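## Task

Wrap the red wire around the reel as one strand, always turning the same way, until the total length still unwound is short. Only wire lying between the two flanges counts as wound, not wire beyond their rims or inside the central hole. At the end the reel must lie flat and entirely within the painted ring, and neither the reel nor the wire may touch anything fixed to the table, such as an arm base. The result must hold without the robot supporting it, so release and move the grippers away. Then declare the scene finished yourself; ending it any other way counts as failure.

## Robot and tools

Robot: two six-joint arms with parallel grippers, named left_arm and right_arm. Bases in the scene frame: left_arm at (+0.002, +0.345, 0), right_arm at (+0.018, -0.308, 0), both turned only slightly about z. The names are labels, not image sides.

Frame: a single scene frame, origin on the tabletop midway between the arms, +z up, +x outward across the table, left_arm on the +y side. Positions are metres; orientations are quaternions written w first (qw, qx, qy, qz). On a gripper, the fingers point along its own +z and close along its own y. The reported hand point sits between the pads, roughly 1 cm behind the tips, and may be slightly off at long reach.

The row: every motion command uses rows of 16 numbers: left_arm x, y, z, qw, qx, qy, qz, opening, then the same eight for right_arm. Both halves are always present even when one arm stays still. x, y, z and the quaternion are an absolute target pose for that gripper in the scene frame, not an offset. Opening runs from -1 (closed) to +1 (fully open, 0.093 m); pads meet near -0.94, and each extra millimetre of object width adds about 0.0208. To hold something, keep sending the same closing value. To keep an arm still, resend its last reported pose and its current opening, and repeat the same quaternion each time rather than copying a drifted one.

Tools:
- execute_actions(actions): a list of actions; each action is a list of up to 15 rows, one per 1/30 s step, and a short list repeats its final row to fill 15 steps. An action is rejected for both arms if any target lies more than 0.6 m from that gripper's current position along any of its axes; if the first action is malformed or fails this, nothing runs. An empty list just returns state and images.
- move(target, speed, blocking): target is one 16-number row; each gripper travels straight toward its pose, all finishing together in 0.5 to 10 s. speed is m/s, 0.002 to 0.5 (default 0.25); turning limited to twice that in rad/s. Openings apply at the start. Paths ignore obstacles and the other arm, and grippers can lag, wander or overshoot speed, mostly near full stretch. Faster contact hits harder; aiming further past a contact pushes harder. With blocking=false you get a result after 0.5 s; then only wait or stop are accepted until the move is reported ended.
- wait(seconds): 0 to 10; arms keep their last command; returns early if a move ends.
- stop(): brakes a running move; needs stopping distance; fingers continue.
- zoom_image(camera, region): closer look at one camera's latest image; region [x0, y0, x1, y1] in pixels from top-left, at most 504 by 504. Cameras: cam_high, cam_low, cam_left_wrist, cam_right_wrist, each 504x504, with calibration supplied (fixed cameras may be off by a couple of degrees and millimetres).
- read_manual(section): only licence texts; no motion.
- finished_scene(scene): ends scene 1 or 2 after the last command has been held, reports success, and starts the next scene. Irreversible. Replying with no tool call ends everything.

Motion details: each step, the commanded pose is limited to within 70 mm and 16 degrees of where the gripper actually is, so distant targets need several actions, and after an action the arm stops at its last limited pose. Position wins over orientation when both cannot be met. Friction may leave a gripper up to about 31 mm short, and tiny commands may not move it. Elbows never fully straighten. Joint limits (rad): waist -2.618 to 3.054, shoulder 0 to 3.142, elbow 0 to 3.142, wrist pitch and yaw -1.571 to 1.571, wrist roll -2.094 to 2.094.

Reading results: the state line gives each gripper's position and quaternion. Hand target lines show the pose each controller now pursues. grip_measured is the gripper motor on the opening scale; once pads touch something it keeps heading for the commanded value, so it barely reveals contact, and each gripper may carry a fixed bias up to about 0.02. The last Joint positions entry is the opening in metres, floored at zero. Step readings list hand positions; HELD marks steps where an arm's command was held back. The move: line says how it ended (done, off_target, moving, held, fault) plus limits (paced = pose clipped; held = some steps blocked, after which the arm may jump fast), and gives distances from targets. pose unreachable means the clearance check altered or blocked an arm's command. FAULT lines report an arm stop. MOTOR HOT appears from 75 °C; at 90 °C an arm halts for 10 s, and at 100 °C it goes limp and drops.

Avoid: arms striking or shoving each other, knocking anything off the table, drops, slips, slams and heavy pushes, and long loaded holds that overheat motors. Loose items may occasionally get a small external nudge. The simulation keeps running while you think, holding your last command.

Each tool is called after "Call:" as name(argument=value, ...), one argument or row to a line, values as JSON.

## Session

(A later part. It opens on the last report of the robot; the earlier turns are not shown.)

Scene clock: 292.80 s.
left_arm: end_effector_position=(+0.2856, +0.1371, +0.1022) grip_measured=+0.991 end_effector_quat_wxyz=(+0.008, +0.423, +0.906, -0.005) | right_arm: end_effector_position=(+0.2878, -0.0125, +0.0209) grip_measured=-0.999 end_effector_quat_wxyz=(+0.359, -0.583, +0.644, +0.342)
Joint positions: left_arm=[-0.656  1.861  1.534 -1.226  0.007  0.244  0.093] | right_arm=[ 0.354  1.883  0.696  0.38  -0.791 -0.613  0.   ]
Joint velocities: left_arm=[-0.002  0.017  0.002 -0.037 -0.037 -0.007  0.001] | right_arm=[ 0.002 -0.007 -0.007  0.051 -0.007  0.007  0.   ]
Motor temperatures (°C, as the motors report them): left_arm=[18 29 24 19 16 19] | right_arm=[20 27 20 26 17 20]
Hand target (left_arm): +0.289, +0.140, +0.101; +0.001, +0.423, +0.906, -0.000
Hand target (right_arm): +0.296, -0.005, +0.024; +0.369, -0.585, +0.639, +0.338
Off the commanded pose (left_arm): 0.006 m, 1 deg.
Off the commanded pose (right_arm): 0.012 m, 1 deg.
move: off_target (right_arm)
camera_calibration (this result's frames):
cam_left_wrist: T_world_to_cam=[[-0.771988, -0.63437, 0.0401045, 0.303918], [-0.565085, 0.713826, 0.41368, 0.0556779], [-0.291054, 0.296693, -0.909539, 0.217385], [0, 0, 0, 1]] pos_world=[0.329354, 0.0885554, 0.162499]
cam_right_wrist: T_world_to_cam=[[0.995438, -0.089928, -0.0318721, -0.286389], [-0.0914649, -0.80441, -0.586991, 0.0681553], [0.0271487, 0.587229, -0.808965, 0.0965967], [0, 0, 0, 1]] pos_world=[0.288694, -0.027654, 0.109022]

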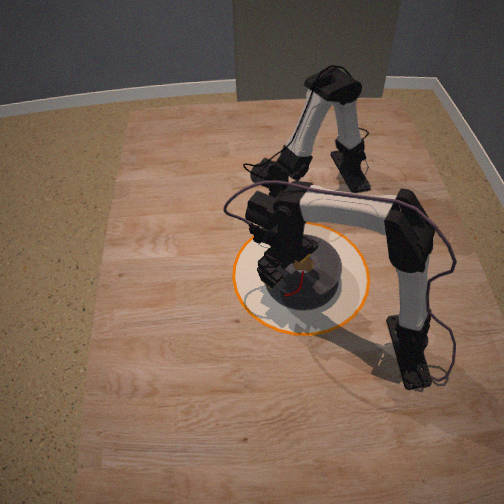

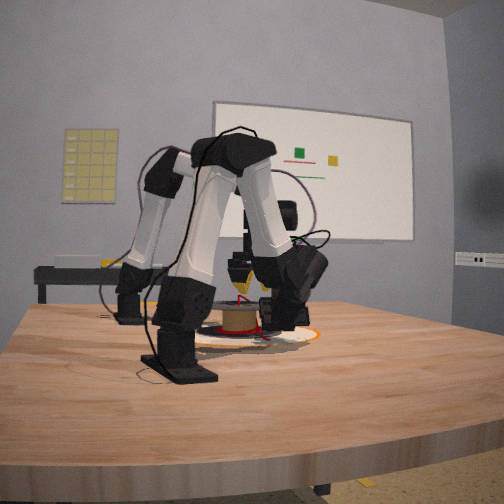

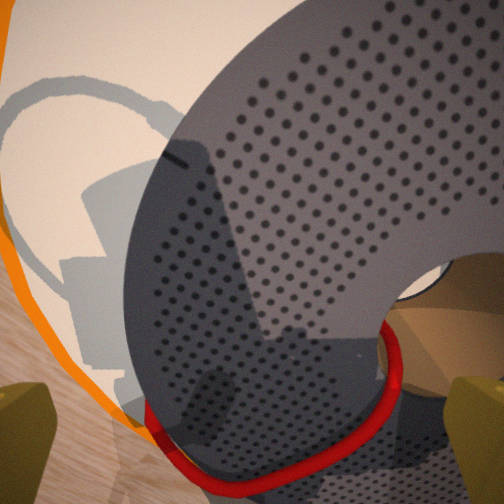

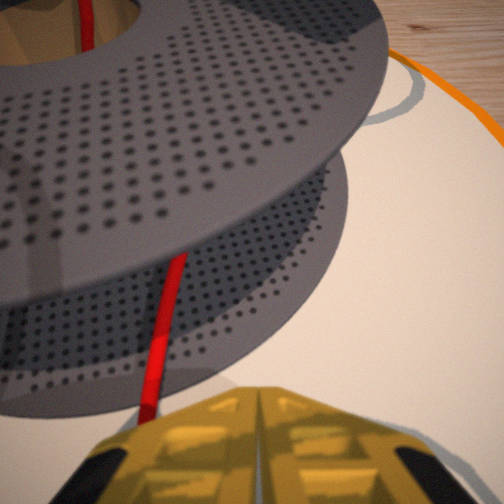

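Call:
move(
  target=[0.279,0.132,0.095,0,0.4226,0.9063,0,1.0, 0.296,-0.002,0.024,0.3686,-0.5851,0.6385,0.3378,-1],
  speed=0.05,
)

Scene clock: 295.90 s.
left_arm: end_effector_position=(+0.2814, +0.1318, +0.1022) grip_measured=+0.991 end_effector_quat_wxyz=(+0.007, +0.422, +0.906, -0.005) | right_arm: end_effector_position=(+0.2909, -0.0080, +0.0236) grip_measured=-0.999 end_effector_quat_wxyz=(+0.363, -0.584, +0.641, +0.341)
Joint positions: left_arm=[-0.675  1.861  1.534 -1.227  0.007  0.224  0.093] | right_arm=[ 0.361  1.888  0.711  0.386 -0.785 -0.605  0.   ]
Joint velocities: left_arm=[-0.002 -0.012  0.012 -0.022  0.007  0.007  0.   ] | right_arm=[ 0.002  0.002 -0.002  0.007  0.022 -0.037  0.   ]
Motor temperatures (°C, as the motors report them): left_arm=[18 29 24 19 16 19] | right_arm=[20 27 20 26 17 20]
Hand target (left_arm): +0.279, +0.132, +0.095; -0.000, +0.423, +0.906, +0.000
Hand target (right_arm): +0.296, -0.002, +0.024; +0.368, -0.585, +0.639, +0.337
Off the commanded pose (left_arm): 0.008 m, 1 deg.
Off the commanded pose (right_arm): 0.008 m, 1 deg.
move: done
camera_calibration (this result's frames):
cam_left_wrist: T_world_to_cam=[[-0.770984, -0.635555, 0.0406675, 0.297192], [-0.565781, 0.712858, 0.414399, 0.0573305], [-0.292363, 0.296486, -0.909186, 0.218091], [0, 0, 0, 1]] pos_world=[0.325328, 0.0833523, 0.162441]
cam_right_wrist: T_world_to_cam=[[0.995713, -0.0895475, -0.023181, -0.289282], [-0.0858548, -0.80143, -0.591895, 0.0721558], [0.0344247, 0.591347, -0.805682, 0.0939024], [0, 0, 0, 1]] pos_world=[0.291004, -0.0236056, 0.111658]

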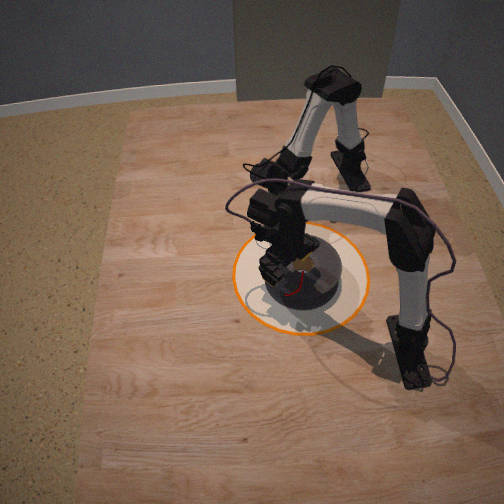

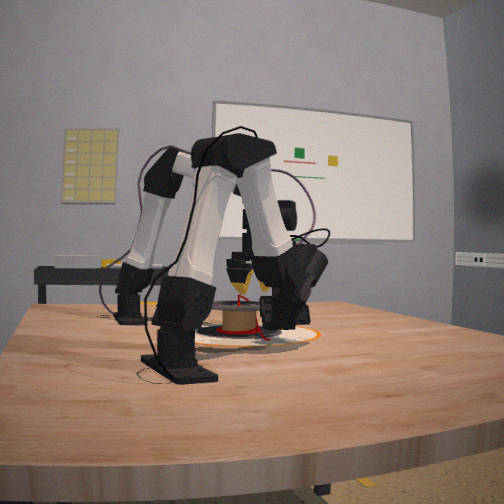

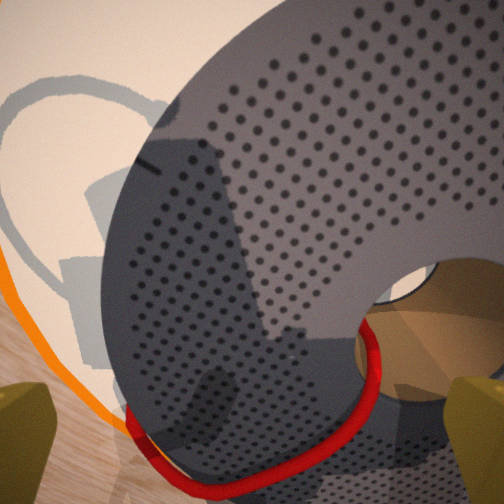

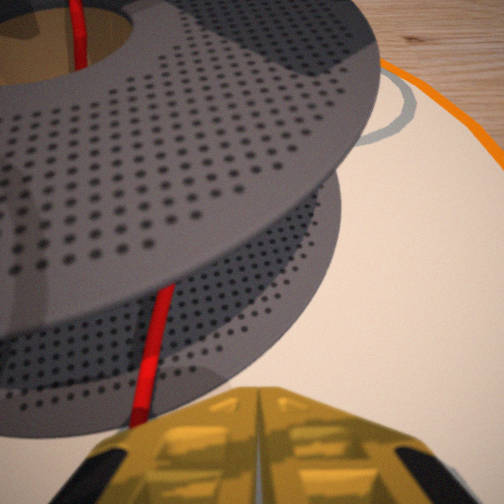

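Call:
move(
  target=[0.281,0.132,0.05,0,0.4226,0.9063,0,1.0, 0.294,0.004,0.024,0.3686,-0.5851,0.6385,0.3378,-1],
  speed=0.06,
)

Call:
move(
  target=[0.281,0.132,0.054,0,0.4226,0.9063,0,0.36, 0.292,0.008,0.02,0.3686,-0.5851,0.6385,0.3378,-1],
  speed=0.03,
)

Scene clock: 297.83 s.
left_arm: end_effector_position=(+0.2810, +0.1322, +0.0581) grip_measured=+0.991 end_effector_quat_wxyz=(+0.003, +0.422, +0.907, -0.004) | right_arm: end_effector_position=(+0.2885, -0.0026, +0.0241) grip_measured=-0.999 end_effector_quat_wxyz=(+0.363, -0.584, +0.641, +0.341)
Joint positions: left_arm=[-0.675  1.896  1.402 -1.069  0.007  0.223  0.093] | right_arm=[ 0.381  1.889  0.711  0.399 -0.771 -0.587  0.   ]
Joint velocities: left_arm=[-0.017  0.002 -0.037  0.022  0.051 -0.022  0.   ] | right_arm=[-0.007 -0.012  0.017 -0.022 -0.051 -0.081  0.   ]
Motor temperatures (°C, as the motors report them): left_arm=[18 29 24 19 16 19] | right_arm=[20 27 21 26 17 20]
Hand target (left_arm): +0.281, +0.132, +0.050; -0.000, +0.422, +0.906, +0.000
Hand target (right_arm): +0.294, +0.004, +0.024; +0.368, -0.585, +0.639, +0.337
Off the commanded pose (left_arm): 0.008 m, 1 deg.
Off the commanded pose (right_arm): 0.009 m, 1 deg.
move: done
camera_calibration (this result's frames):
cam_left_wrist: T_world_to_cam=[[-0.769964, -0.636657, 0.0427061, 0.29859], [-0.563662, 0.709999, 0.422121, 0.0744154], [-0.299067, 0.300946, -0.905533, 0.178863], [0, 0, 0, 1]] pos_world=[0.325341, 0.0834366, 0.117802]
cam_right_wrist: T_world_to_cam=[[0.995701, -0.0897739, -0.0228115, -0.286394], [-0.0858449, -0.801877, -0.59129, 0.0765021], [0.0347904, 0.590706, -0.806136, 0.0911117], [0, 0, 0, 1]] pos_world=[0.28856, -0.0181856, 0.11215]

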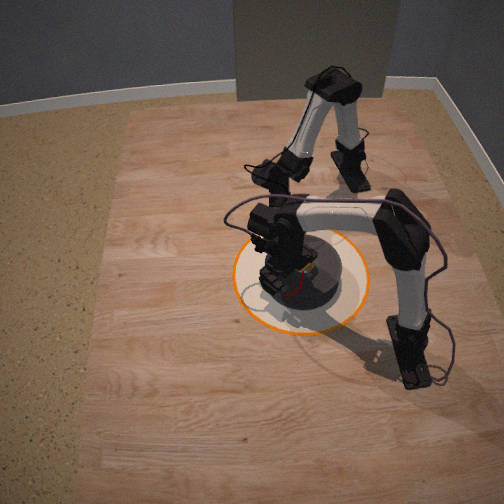

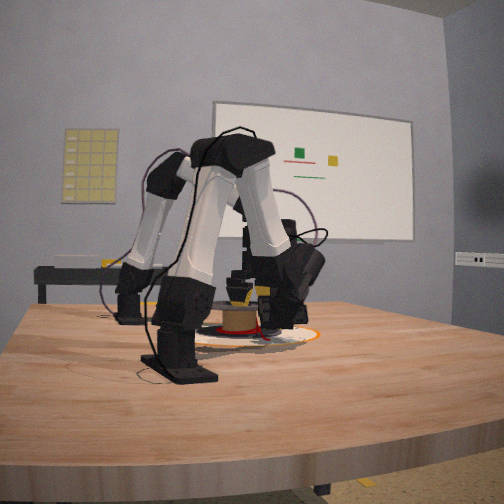

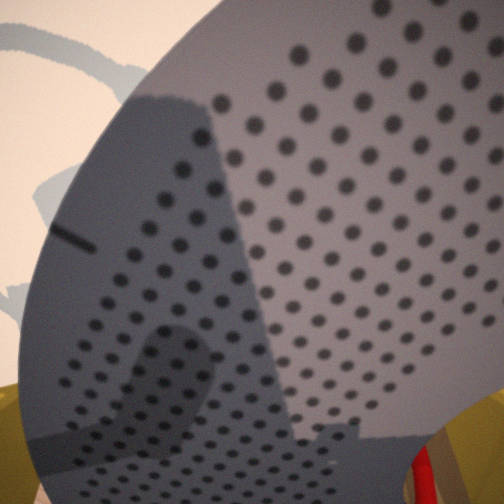

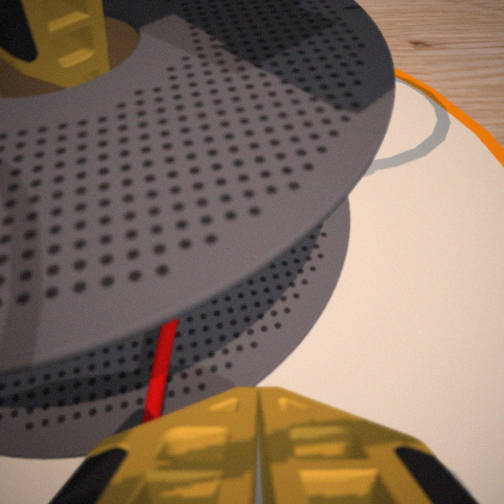

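Scene clock: 298.57 s.
left_arm: end_effector_position=(+0.2812, +0.1325, +0.0581) grip_measured=+0.422 end_effector_quat_wxyz=(+0.003, +0.422, +0.907, -0.003) | right_arm: end_effector_position=(+0.2866, +0.0017, +0.0188) grip_measured=-0.999 end_effector_quat_wxyz=(+0.361, -0.584, +0.642, +0.342)
Joint positions: left_arm=[-0.675  1.896  1.402 -1.069  0.005  0.223  0.065] | right_arm=[ 0.396  1.911  0.711  0.426 -0.761 -0.574  0.   ]
Joint velocities: left_arm=[-0.002  0.017  0.002  0.051 -0.066  0.037  0.   ] | right_arm=[-0.007 -0.002 -0.007  0.051  0.007  0.022  0.   ]
Motor temperatures (°C, as the motors report them): left_arm=[18 29 24 19 16 19] | right_arm=[20 27 21 26 17 20]
Hand target (left_arm): +0.281, +0.132, +0.054; -0.000, +0.423, +0.906, -0.000
Hand target (right_arm): +0.292, +0.008, +0.020; +0.368, -0.585, +0.639, +0.337
Off the commanded pose (left_arm): 0.004 m, 1 deg.
Off the commanded pose (right_arm): 0.008 m, 1 deg.
move: done
camera_calibration (this result's frames):
cam_left_wrist: T_world_to_cam=[[-0.770002, -0.636733, 0.0408481, 0.299161], [-0.56416, 0.709348, 0.42255, 0.0745153], [-0.298027, 0.302319, -0.905419, 0.178353], [0, 0, 0, 1]] pos_world=[0.325547, 0.0837089, 0.117777]
cam_right_wrist: T_world_to_cam=[[0.995737, -0.0883197, -0.0266163, -0.284121], [-0.0870118, -0.803524, -0.588879, 0.0769065], [0.0306228, 0.588684, -0.807783, 0.0855791], [0, 0, 0, 1]] pos_world=[0.286981, -0.0136763, 0.106856]

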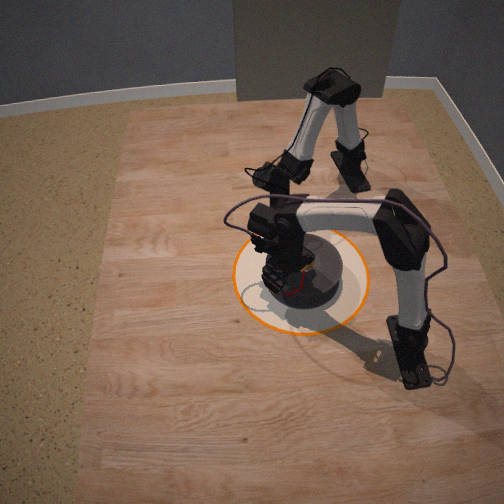

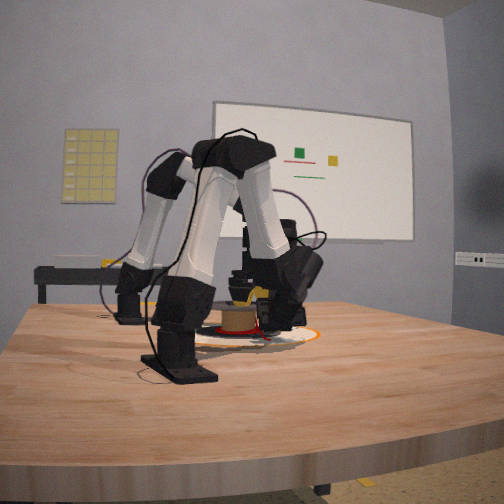

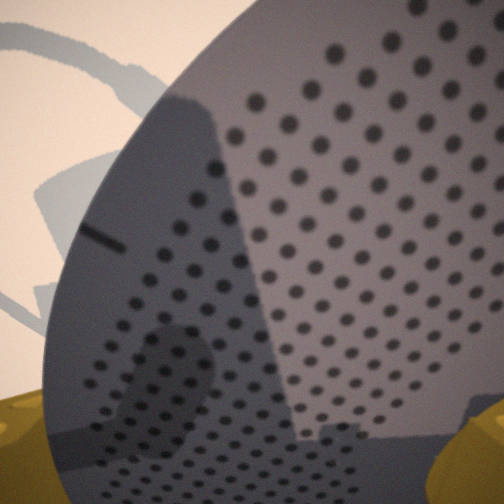

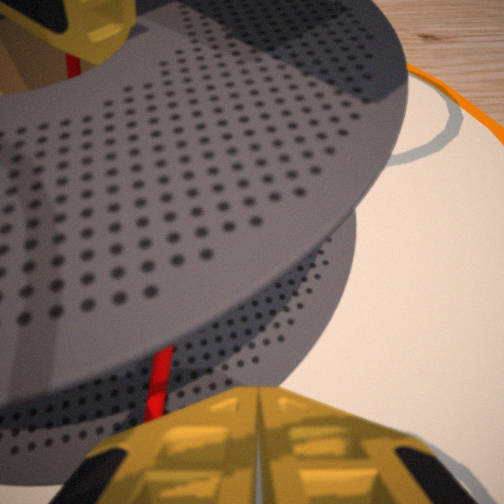

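Call:
execute_actions(
  actions=[],
)

Scene clock: 300.10 s.
left_arm: end_effector_position=(+0.2812, +0.1325, +0.0581) grip_measured=+0.422 end_effector_quat_wxyz=(+0.003, +0.422, +0.907, -0.003) | right_arm: end_effector_position=(+0.2871, +0.0018, +0.0191) grip_measured=-0.999 end_effector_quat_wxyz=(+0.362, -0.584, +0.642, +0.341)
Joint positions: left_arm=[-0.675  1.896  1.402 -1.069  0.005  0.223  0.065] | right_arm=[ 0.396  1.911  0.711  0.429 -0.76  -0.573  0.   ]
Joint velocities: left_arm=[-0.002 -0.007 -0.017 -0.066  0.037 -0.066  0.   ] | right_arm=[ 0.007 -0.007 -0.012  0.022 -0.037  0.022  0.   ]
Motor temperatures (°C, as the motors report them): left_arm=[18 29 24 19 16 19] | right_arm=[20 27 21 26 17 20]
Hand target (left_arm): +0.281, +0.132, +0.054; -0.000, +0.423, +0.906, -0.000
Hand target (right_arm): +0.292, +0.008, +0.020; +0.368, -0.585, +0.639, +0.337
Off the commanded pose (left_arm): 0.004 m, 1 deg.
Off the commanded pose (right_arm): 0.008 m, 1 deg.
camera_calibration (this result's frames):
cam_left_wrist: T_world_to_cam=[[-0.770002, -0.636733, 0.0408481, 0.299161], [-0.56416, 0.709348, 0.42255, 0.0745153], [-0.298027, 0.302319, -0.905419, 0.178353], [0, 0, 0, 1]] pos_world=[0.325547, 0.0837089, 0.117777]
cam_right_wrist: T_world_to_cam=[[0.995689, -0.0894937, -0.0243724, -0.28463], [-0.0865978, -0.802817, -0.589903, 0.0771753], [0.033226, 0.589471, -0.807106, 0.0849794], [0, 0, 0, 1]] pos_world=[0.287263, -0.0136078, 0.107176]

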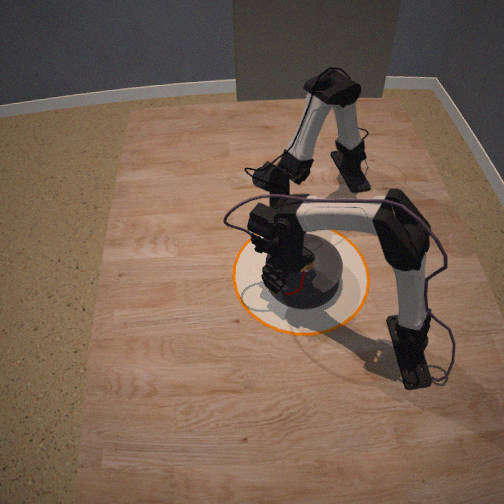

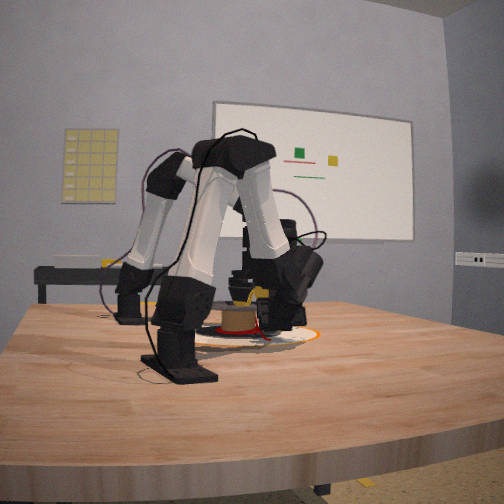

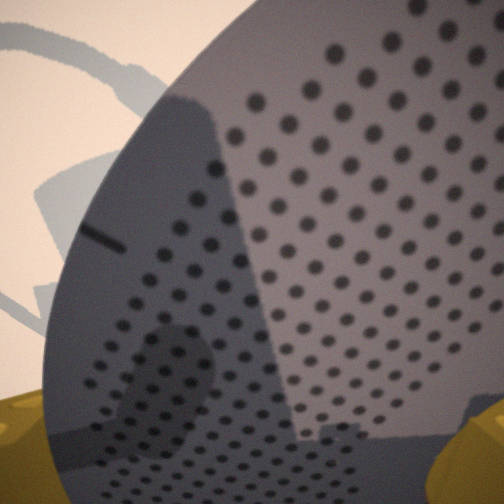

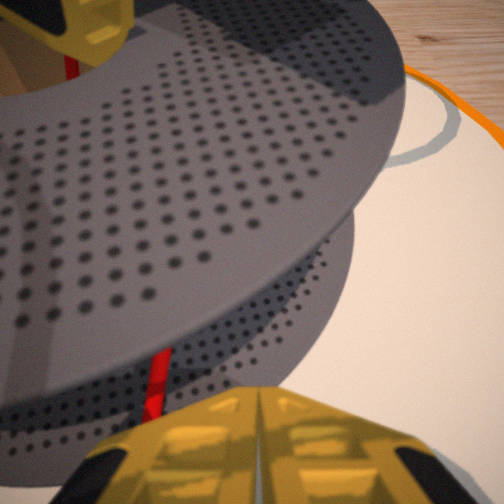

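Call:
move(
  target=[0.281,0.1325,0.057,0,0.4226,0.9063,0,0.36,0.294,0.010,0.003,0.3686,-0.5851,0.6385,0.3378,-1],
  speed=0.06,
)

Call:
move(
  target=[0.2533,0.160,0.057,0,0.1305,0.9914,0,0.36,0.294,0.010,0.003,0.3686,-0.5851,0.6385,0.3378,-1],
  speed=0.08,
)

Scene clock: 301.20 s.
left_arm: end_effector_position=(+0.2812, +0.1325, +0.0581) grip_measured=+0.422 end_effector_quat_wxyz=(+0.003, +0.422, +0.907, -0.003) | right_arm: end_effector_position=(+0.2894, +0.0040, +0.0050) grip_measured=-0.999 end_effector_quat_wxyz=(+0.365, -0.584, +0.640, +0.342)
Joint positions: left_arm=[-0.675  1.896  1.402 -1.069  0.005  0.223  0.065] | right_arm=[ 0.396  1.977  0.711  0.504 -0.762 -0.57   0.   ]
Joint velocities: left_arm=[-0.007  0.002 -0.027 -0.007 -0.007  0.007 -0.001] | right_arm=[-0.017 -0.007  0.012 -0.007 -0.022 -0.022  0.   ]
Motor temperatures (°C, as the motors report them): left_arm=[18 29 24 19 16 19] | right_arm=[20 27 21 26 17 20]
Hand target (left_arm): +0.281, +0.133, +0.057; +0.000, +0.423, +0.906, -0.000
Hand target (right_arm): +0.294, +0.010, +0.003; +0.368, -0.585, +0.638, +0.338
Off the commanded pose (left_arm): 0.001 m, 1 deg.
Off the commanded pose (right_arm): 0.008 m, 1 deg.
move: done
camera_calibration (this result's frames):
cam_left_wrist: T_world_to_cam=[[-0.770002, -0.636733, 0.0408481, 0.299161], [-0.56416, 0.709348, 0.42255, 0.0745153], [-0.298027, 0.302319, -0.905419, 0.178353], [0, 0, 0, 1]] pos_world=[0.325547, 0.0837089, 0.117777]
cam_right_wrist: T_world_to_cam=[[0.995873, -0.088292, -0.0210183, -0.287185], [-0.083426, -0.799328, -0.595076, 0.0698768], [0.0357399, 0.594374, -0.803394, 0.0714172], [0, 0, 0, 1]] pos_world=[0.289277, -0.0119502, 0.092922]

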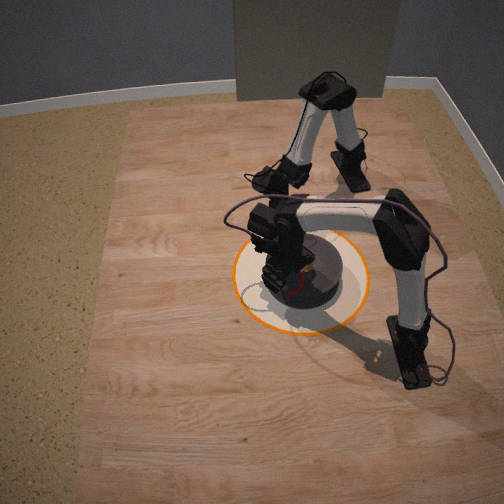

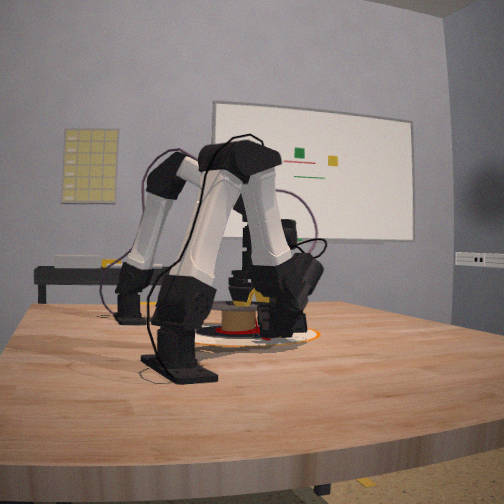

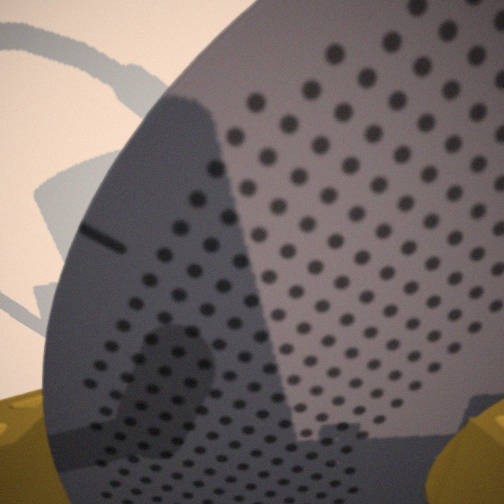

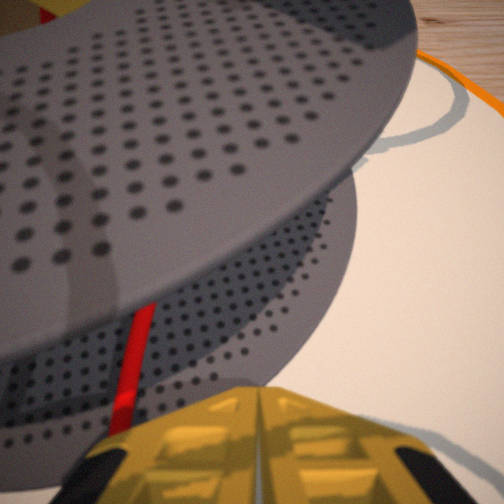

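Scene clock: 305.37 s.
left_arm: end_effector_position=(+0.2546, +0.1533, +0.0570) grip_measured=+0.423 end_effector_quat_wxyz=(-0.001, +0.146, +0.989, -0.003) | right_arm: end_effector_position=(+0.2906, +0.0043, +0.0056) grip_measured=-0.999 end_effector_quat_wxyz=(+0.368, -0.584, +0.639, +0.340)
Joint positions: left_arm=[-0.673  1.779  1.248 -1.038  0.006 -0.352  0.065] | right_arm=[ 0.396  1.977  0.711  0.51  -0.759 -0.57   0.   ]
Joint velocities: left_arm=[-0.007 -0.007  0.012  0.081 -0.007 -0.037  0.   ] | right_arm=[-0.012  0.012 -0.017  0.007 -0.007 -0.037  0.   ]
Motor temperatures (°C, as the motors report them): left_arm=[18 30 24 19 16 19] | right_arm=[20 27 21 26 17 20]
Hand target (left_arm): +0.254, +0.160, +0.057; -0.000, +0.131, +0.991, +0.000
Hand target (right_arm): +0.294, +0.010, +0.003; +0.369, -0.585, +0.638, +0.338
Off the commanded pose (left_arm): 0.007 m, 2 deg.
Off the commanded pose (right_arm): 0.007 m, 0 deg.
move: done
camera_calibration (this result's frames):
cam_left_wrist: T_world_to_cam=[[-0.297416, -0.953745, 0.0437476, 0.220005], [-0.855521, 0.286567, 0.431235, 0.183737], [-0.423825, 0.0908294, -0.901178, 0.227367], [0, 0, 0, 1]] pos_world=[0.318988, 0.136524, 0.11604]
cam_right_wrist: T_world_to_cam=[[0.995747, -0.0909329, -0.014777, -0.288336], [-0.0817488, -0.79819, -0.596833, 0.0701006], [0.0424769, 0.595503, -0.80223, 0.0697607], [0, 0, 0, 1]] pos_world=[0.289877, -0.0118083, 0.0935417]

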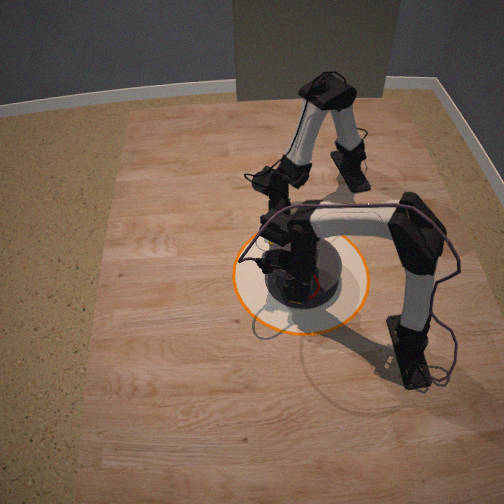

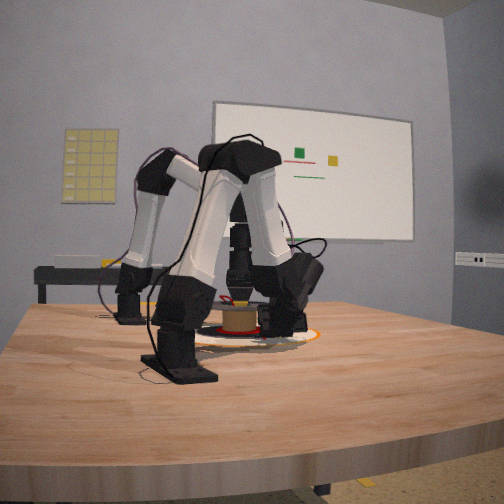

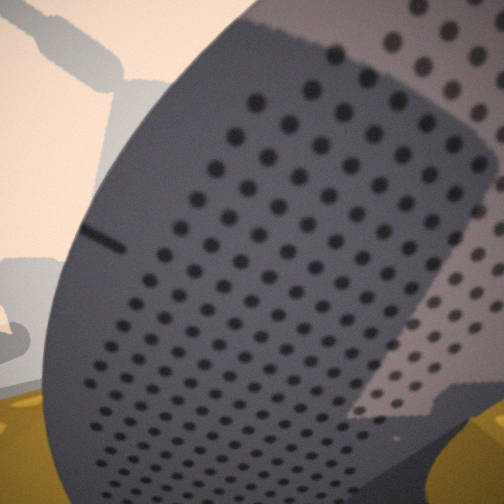

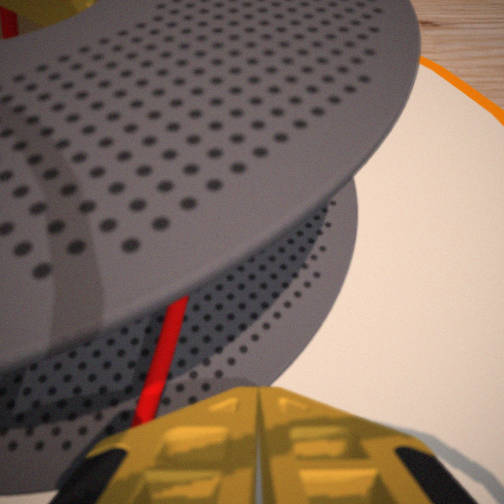

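Call:
move(
  target=[0.2197,0.161,0.057,0,-0.1305,0.9914,0,0.36,0.294,0.010,0.003,0.3686,-0.5851,0.6385,0.3378,-1],
  speed=0.08,
)

Call:
move(
  target=[0.1915,0.1445,0.057,0,-0.3827,0.9239,0,0.36,0.294,0.010,0.003,0.3686,-0.5851,0.6385,0.3378,-1],
  speed=0.08,
)

Scene clock: 309.60 s.
left_arm: end_effector_position=(+0.2245, +0.1588, +0.0566) grip_measured=+0.423 end_effector_quat_wxyz=(-0.002, -0.125, +0.992, -0.003) | right_arm: end_effector_position=(+0.2908, +0.0042, +0.0055) grip_measured=-0.999 end_effector_quat_wxyz=(+0.368, -0.584, +0.639, +0.340)
Joint positions: left_arm=[-0.72   1.681  1.131 -1.019  0.007 -0.944  0.066] | right_arm=[ 0.396  1.977  0.711  0.51  -0.757 -0.57   0.   ]
Joint velocities: left_arm=[-0.007  0.002  0.002 -0.037  0.051 -0.022 -0.001] | right_arm=[-0.002 -0.012 -0.007 -0.007 -0.007  0.007  0.   ]
Motor temperatures (°C, as the motors report them): left_arm=[18 30 24 19 16 19] | right_arm=[20 27 21 26 17 20]
Hand target (left_arm): +0.220, +0.162, +0.057; -0.000, -0.130, +0.991, -0.000
Hand target (right_arm): +0.294, +0.010, +0.003; +0.369, -0.585, +0.639, +0.338
Off the commanded pose (left_arm): 0.005 m, 1 deg.
Off the commanded pose (right_arm): 0.007 m, 0 deg.
move: done
camera_calibration (this result's frames):
cam_left_wrist: T_world_to_cam=[[0.24003, -0.969823, 0.0427748, 0.0982307], [-0.878403, -0.198224, 0.434874, 0.238506], [-0.413272, -0.141956, -0.899475, 0.248262], [0, 0, 0, 1]] pos_world=[0.288526, 0.177786, 0.115384]
cam_right_wrist: T_world_to_cam=[[0.995654, -0.0920507, -0.0141335, -0.288525], [-0.0822977, -0.798625, -0.596175, 0.0701331], [0.043591, 0.594747, -0.80273, 0.0693887], [0, 0, 0, 1]] pos_world=[0.290019, -0.0118176, 0.0934341]

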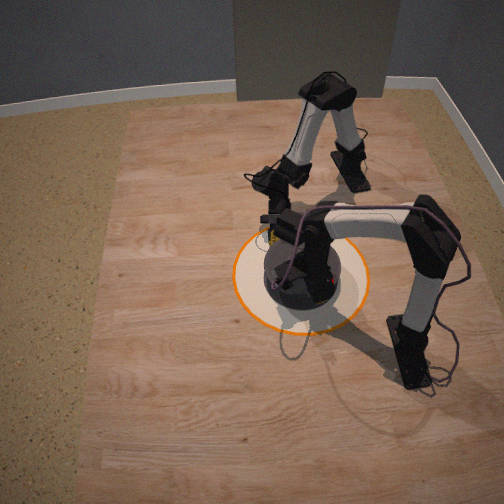

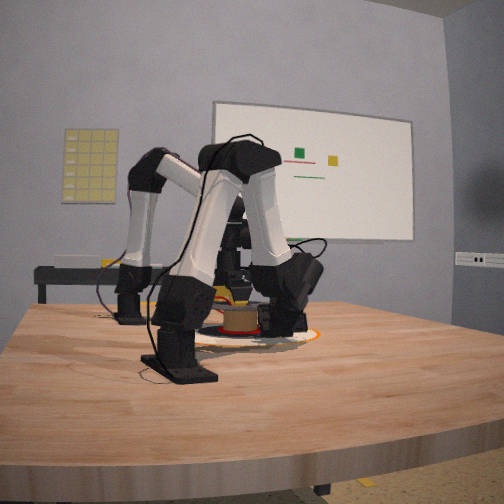

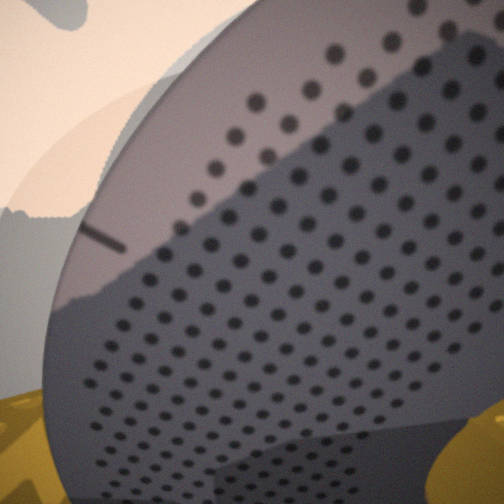

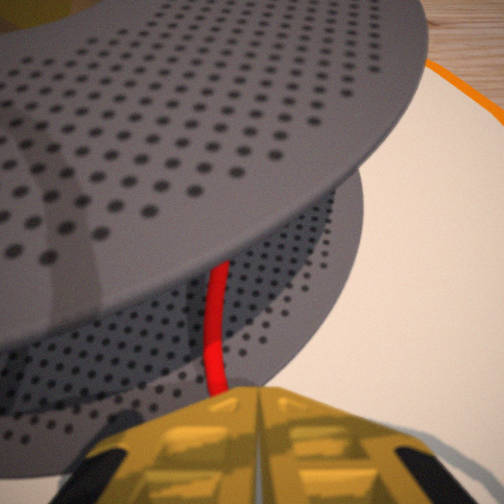

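Scene clock: 313.30 s.
left_arm: end_effector_position=(+0.1958, +0.1420, +0.0564) grip_measured=+0.424 end_effector_quat_wxyz=(-0.003, -0.379, +0.925, -0.001) | right_arm: end_effector_position=(+0.2923, +0.0040, +0.0053) grip_measured=-0.999 end_effector_quat_wxyz=(+0.370, -0.583, +0.640, +0.336)
Joint positions: left_arm=[-0.832  1.648  1.094 -1.017  0.007 -1.581  0.066] | right_arm=[ 0.396  1.977  0.711  0.513 -0.749 -0.57   0.   ]
Joint velocities: left_arm=[-0.002 -0.012  0.002  0.022 -0.037 -0.037  0.001] | right_arm=[-0.012 -0.007 -0.007 -0.007 -0.007 -0.11   0.   ]
Motor temperatures (°C, as the motors report them): left_arm=[18 30 24 19 16 19] | right_arm=[20 28 21 26 17 20]
Hand target (left_arm): +0.191, +0.146, +0.057; -0.000, -0.383, +0.924, +0.001
Hand target (right_arm): +0.294, +0.010, +0.003; +0.368, -0.585, +0.639, +0.338
Off the commanded pose (left_arm): 0.005 m, 1 deg.
Off the commanded pose (right_arm): 0.007 m, 0 deg.
move: done
camera_calibration (this result's frames):
cam_left_wrist: T_world_to_cam=[[0.69449, -0.718548, 0.037055, -0.0354881], [-0.657907, -0.613344, 0.436998, 0.225674], [-0.291277, -0.32787, -0.898699, 0.236307], [0, 0, 0, 1]] pos_world=[0.241949, 0.190394, 0.115065]
cam_right_wrist: T_world_to_cam=[[0.995165, -0.0978905, -0.00804507, -0.289894], [-0.0834777, -0.799789, -0.594449, 0.0703402], [0.0517565, 0.592246, -0.804093, 0.06697], [0, 0, 0, 1]] pos_world=[0.290898, -0.0117833, 0.0933316]

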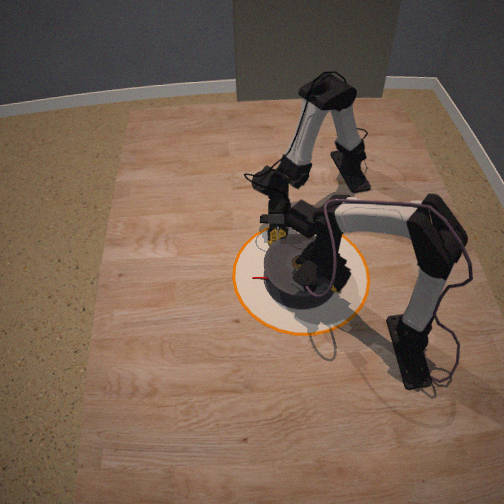

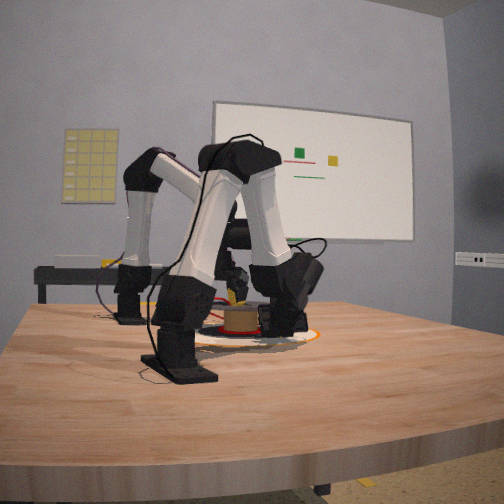

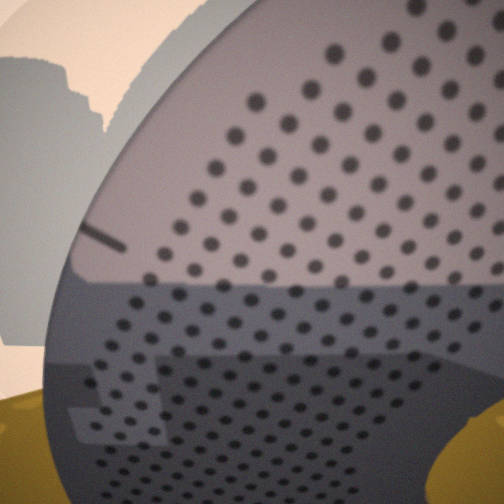

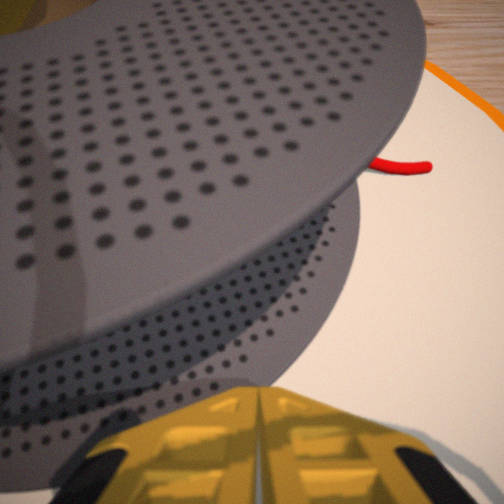

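Call:
move(
  target=[0.2197,0.161,0.057,0,-0.1305,0.9914,0,0.36,0.285,-0.045,0.022,0.3686,-0.5851,0.6385,0.3378,-1],
  speed=0.09,
)

Call:
move(
  target=[0.2533,0.160,0.057,0,0.1305,0.9914,0,0.36,0.262,-0.05,0.022,0.378,-0.595,0.60,0.38,-1],
  speed=0.09,
)

Call:
move(
  target=[0.284,0.139,0.057,0,0.4226,0.9063,0,0.36,0.258,-0.045,0.022,0.3875,-0.604,0.5535,0.4229,-1],
  speed=0.09,
)

Scene clock: 321.03 s.
left_arm: end_effector_position=(+0.2145, +0.1610, +0.0563) grip_measured=+0.423 end_effector_quat_wxyz=(-0.002, -0.135, +0.991, -0.003) | right_arm: end_effector_position=(+0.2917, -0.0386, +0.0240) grip_measured=-0.999 end_effector_quat_wxyz=(+0.376, -0.586, +0.635, +0.335)
Joint positions: left_arm=[-0.737  1.648  1.094 -1.015  0.006 -0.98   0.066] | right_arm=[ 0.272  1.844  0.649  0.365 -0.839 -0.701  0.   ]
Joint velocities: left_arm=[ 0.002  0.002 -0.022 -0.022 -0.007  0.022 -0.001] | right_arm=[-0.027  0.007  0.007 -0.037  0.066  0.037  0.   ]
Motor temperatures (°C, as the motors report them): left_arm=[18 30 24 19 16 19] | right_arm=[20 28 21 26 18 20]
Hand target (left_arm): +0.220, +0.160, +0.057; +0.000, -0.131, +0.991, -0.000
Hand target (right_arm): +0.285, -0.044, +0.023; -0.370, +0.583, -0.638, -0.340
Off the commanded pose (left_arm): 0.005 m, 1 deg.
Off the commanded pose (right_arm): 0.010 m, 1 deg.
move: done
camera_calibration (this result's frames):
cam_left_wrist: T_world_to_cam=[[0.258841, -0.964999, 0.0421711, 0.0980279], [-0.874497, -0.215578, 0.43449, 0.232238], [-0.410192, -0.149342, -0.899689, 0.244725], [0, 0, 0, 1]] pos_world=[0.278102, 0.18121, 0.115137]
cam_right_wrist: T_world_to_cam=[[0.995526, -0.0943274, 0.00557814, -0.293634], [-0.0720461, -0.795917, -0.601103, 0.0443068], [0.0611403, 0.598012, -0.799152, 0.104574], [0, 0, 0, 1]] pos_world=[0.289119, -0.0549697, 0.111841]

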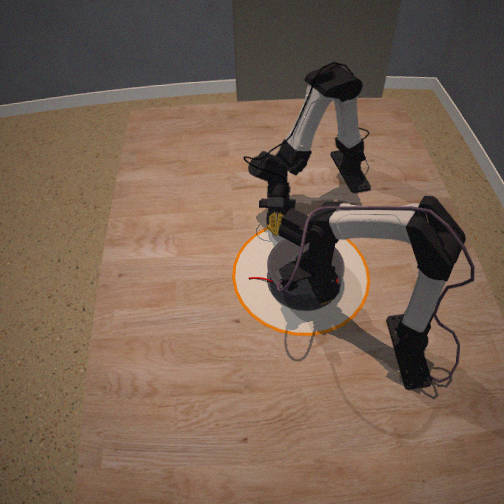

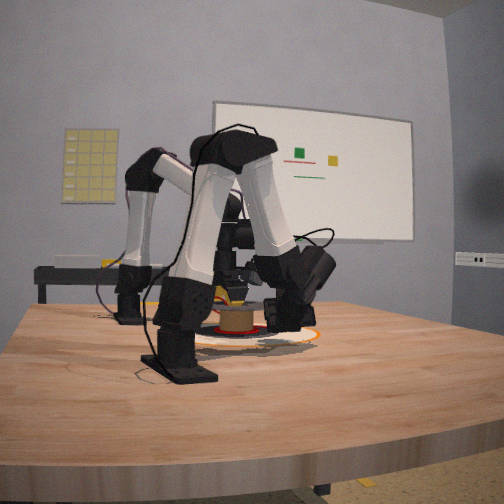

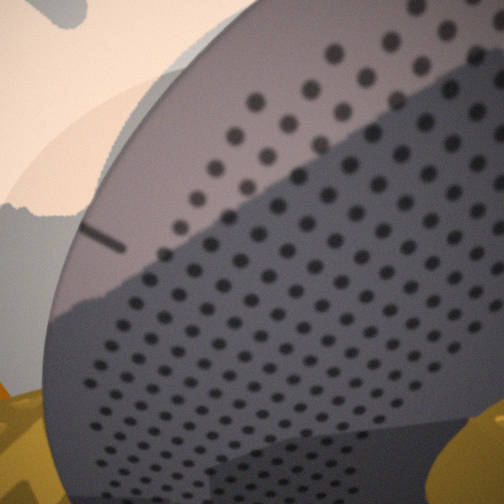

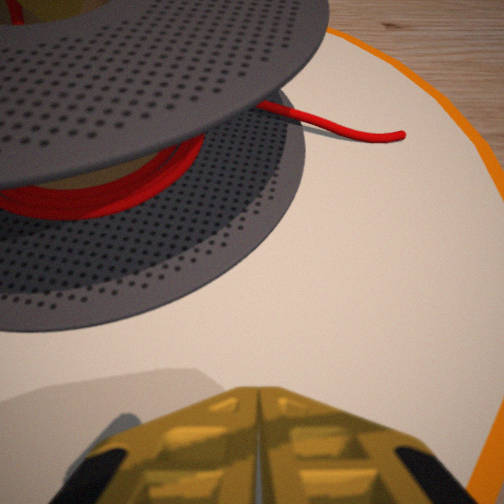

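Scene clock: 324.37 s.
left_arm: end_effector_position=(+0.2493, +0.1582, +0.0572) grip_measured=+0.423 end_effector_quat_wxyz=(+0.003, +0.129, +0.992, -0.004) | right_arm: end_effector_position=(+0.2652, -0.0460, +0.0226) grip_measured=-0.999 end_effector_quat_wxyz=(+0.375, -0.595, +0.602, +0.378)
Joint positions: left_arm=[-0.672  1.745  1.208 -1.024  0.004 -0.386  0.065] | right_arm=[ 0.247  1.844  0.579  0.399 -0.965 -0.759  0.   ]
Joint velocities: left_arm=[-0.002  0.002 -0.002  0.037  0.022  0.007 -0.001] | right_arm=[-0.012 -0.002  0.022  0.037 -0.007 -0.037  0.   ]
Motor temperatures (°C, as the motors report them): left_arm=[18 30 24 19 16 19] | right_arm=[20 28 21 26 18 20]
Hand target (left_arm): +0.253, +0.159, +0.057; +0.001, +0.131, +0.991, -0.000
Hand target (right_arm): +0.262, -0.050, +0.023; -0.378, +0.594, -0.600, -0.380
Off the commanded pose (left_arm): 0.004 m, 1 deg.
Off the commanded pose (right_arm): 0.005 m, 1 deg.
move: done
camera_calibration (this result's frames):
cam_left_wrist: T_world_to_cam=[[-0.264465, -0.963343, 0.0450342, 0.216285], [-0.868228, 0.258161, 0.423714, 0.185745], [-0.419808, 0.0729577, -0.904676, 0.2269], [0, 0, 0, 1]] pos_world=[0.313723, 0.14385, 0.116828]
cam_right_wrist: T_world_to_cam=[[0.999784, -0.00873846, -0.0188556, -0.264525], [-0.018937, -0.756804, -0.653367, 0.0245819], [-0.0085606, 0.653583, -0.756806, 0.12961], [0, 0, 0, 1]] pos_world=[0.266043, -0.0684188, 0.109163]

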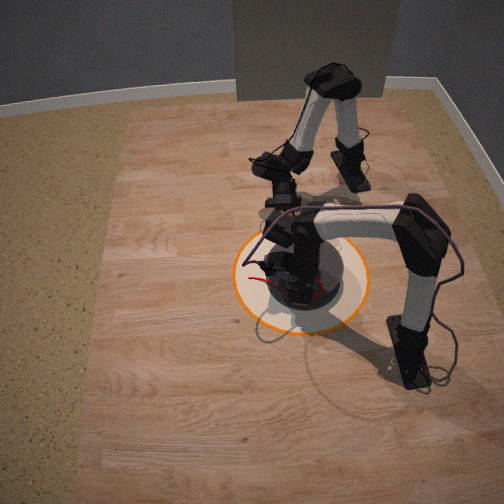

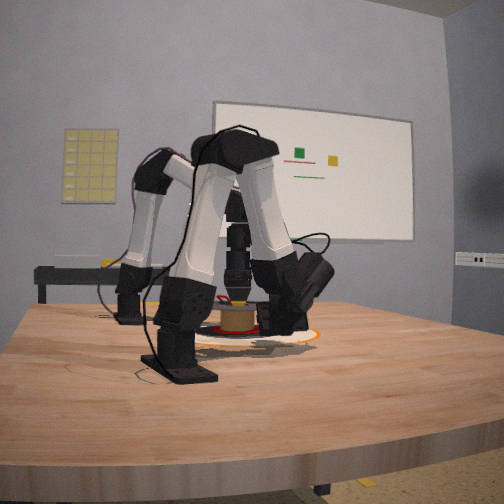

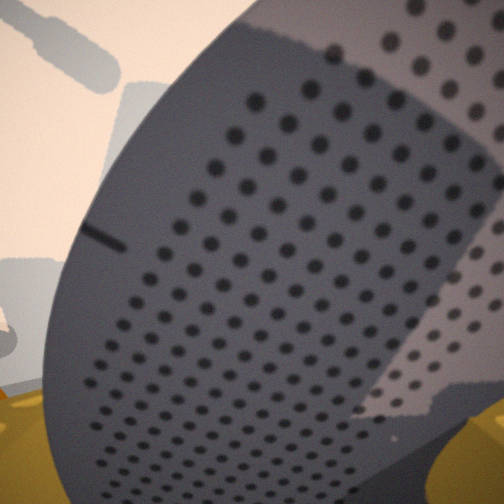

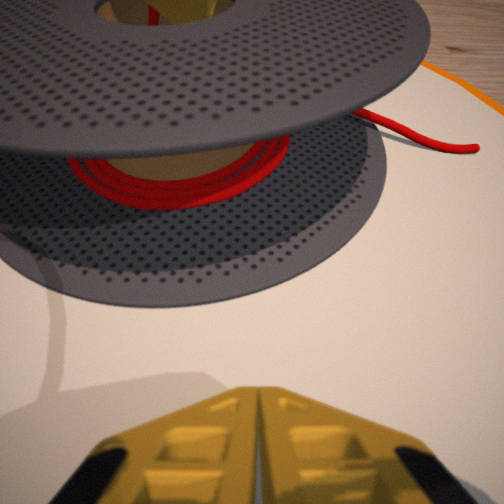

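Scene clock: 328.13 s.
left_arm: end_effector_position=(+0.2808, +0.1358, +0.0581) grip_measured=+0.422 end_effector_quat_wxyz=(+0.007, +0.420, +0.907, -0.004) | right_arm: end_effector_position=(+0.2536, -0.0444, +0.0228) grip_measured=-0.999 end_effector_quat_wxyz=(+0.382, -0.604, +0.558, +0.422)
Joint positions: left_arm=[-0.668  1.88   1.382 -1.056  0.005  0.227  0.065] | right_arm=[ 0.23   1.907  0.579  0.444 -1.097 -0.816  0.   ]
Joint velocities: left_arm=[-0.007 -0.007  0.017 -0.007 -0.022  0.022 -0.001] | right_arm=[ 0.012 -0.002  0.022  0.022 -0.095 -0.081  0.   ]
Motor temperatures (°C, as the motors report them): left_arm=[18 29 25 19 16 19] | right_arm=[20 28 21 26 18 20]
Hand target (left_arm): +0.284, +0.138, +0.057; +0.000, +0.422, +0.906, -0.000
Hand target (right_arm): +0.258, -0.045, +0.023; -0.388, +0.603, -0.553, -0.423
Off the commanded pose (left_arm): 0.005 m, 1 deg.
Off the commanded pose (right_arm): 0.004 m, 1 deg.
move: done
camera_calibration (this result's frames):
cam_left_wrist: T_world_to_cam=[[-0.768549, -0.638621, 0.0386576, 0.300861], [-0.56873, 0.709616, 0.415923, 0.0735964], [-0.293049, 0.297672, -0.908578, 0.17663], [0, 0, 0, 1]] pos_world=[0.324845, 0.0873336, 0.118241]
cam_right_wrist: T_world_to_cam=[[0.996311, 0.0836294, -0.019245, -0.24798], [0.0444757, -0.695, -0.717633, 0.0137752], [-0.0733905, 0.71413, -0.696156, 0.146348], [0, 0, 0, 1]] pos_world=[0.257193, -0.0741989, 0.106994]

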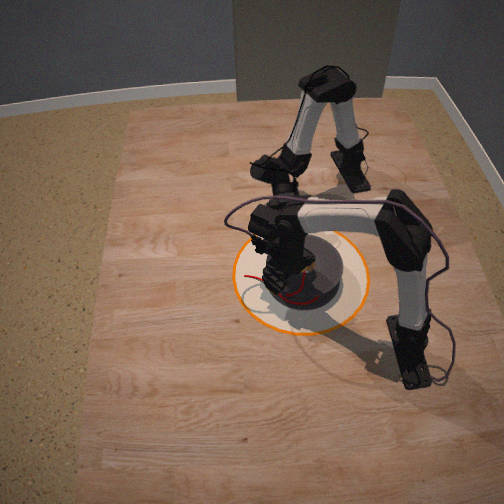

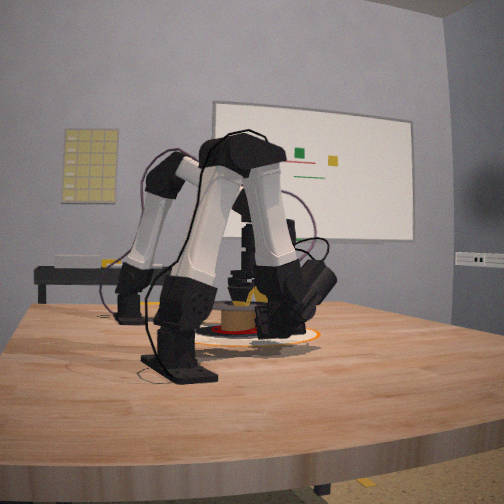

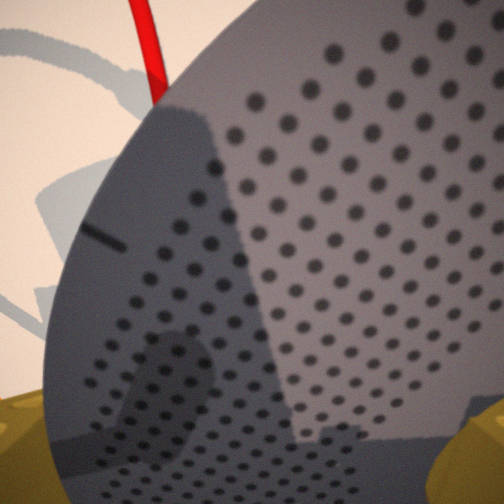

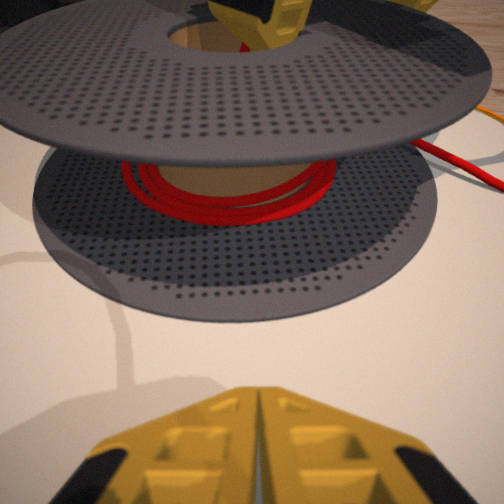

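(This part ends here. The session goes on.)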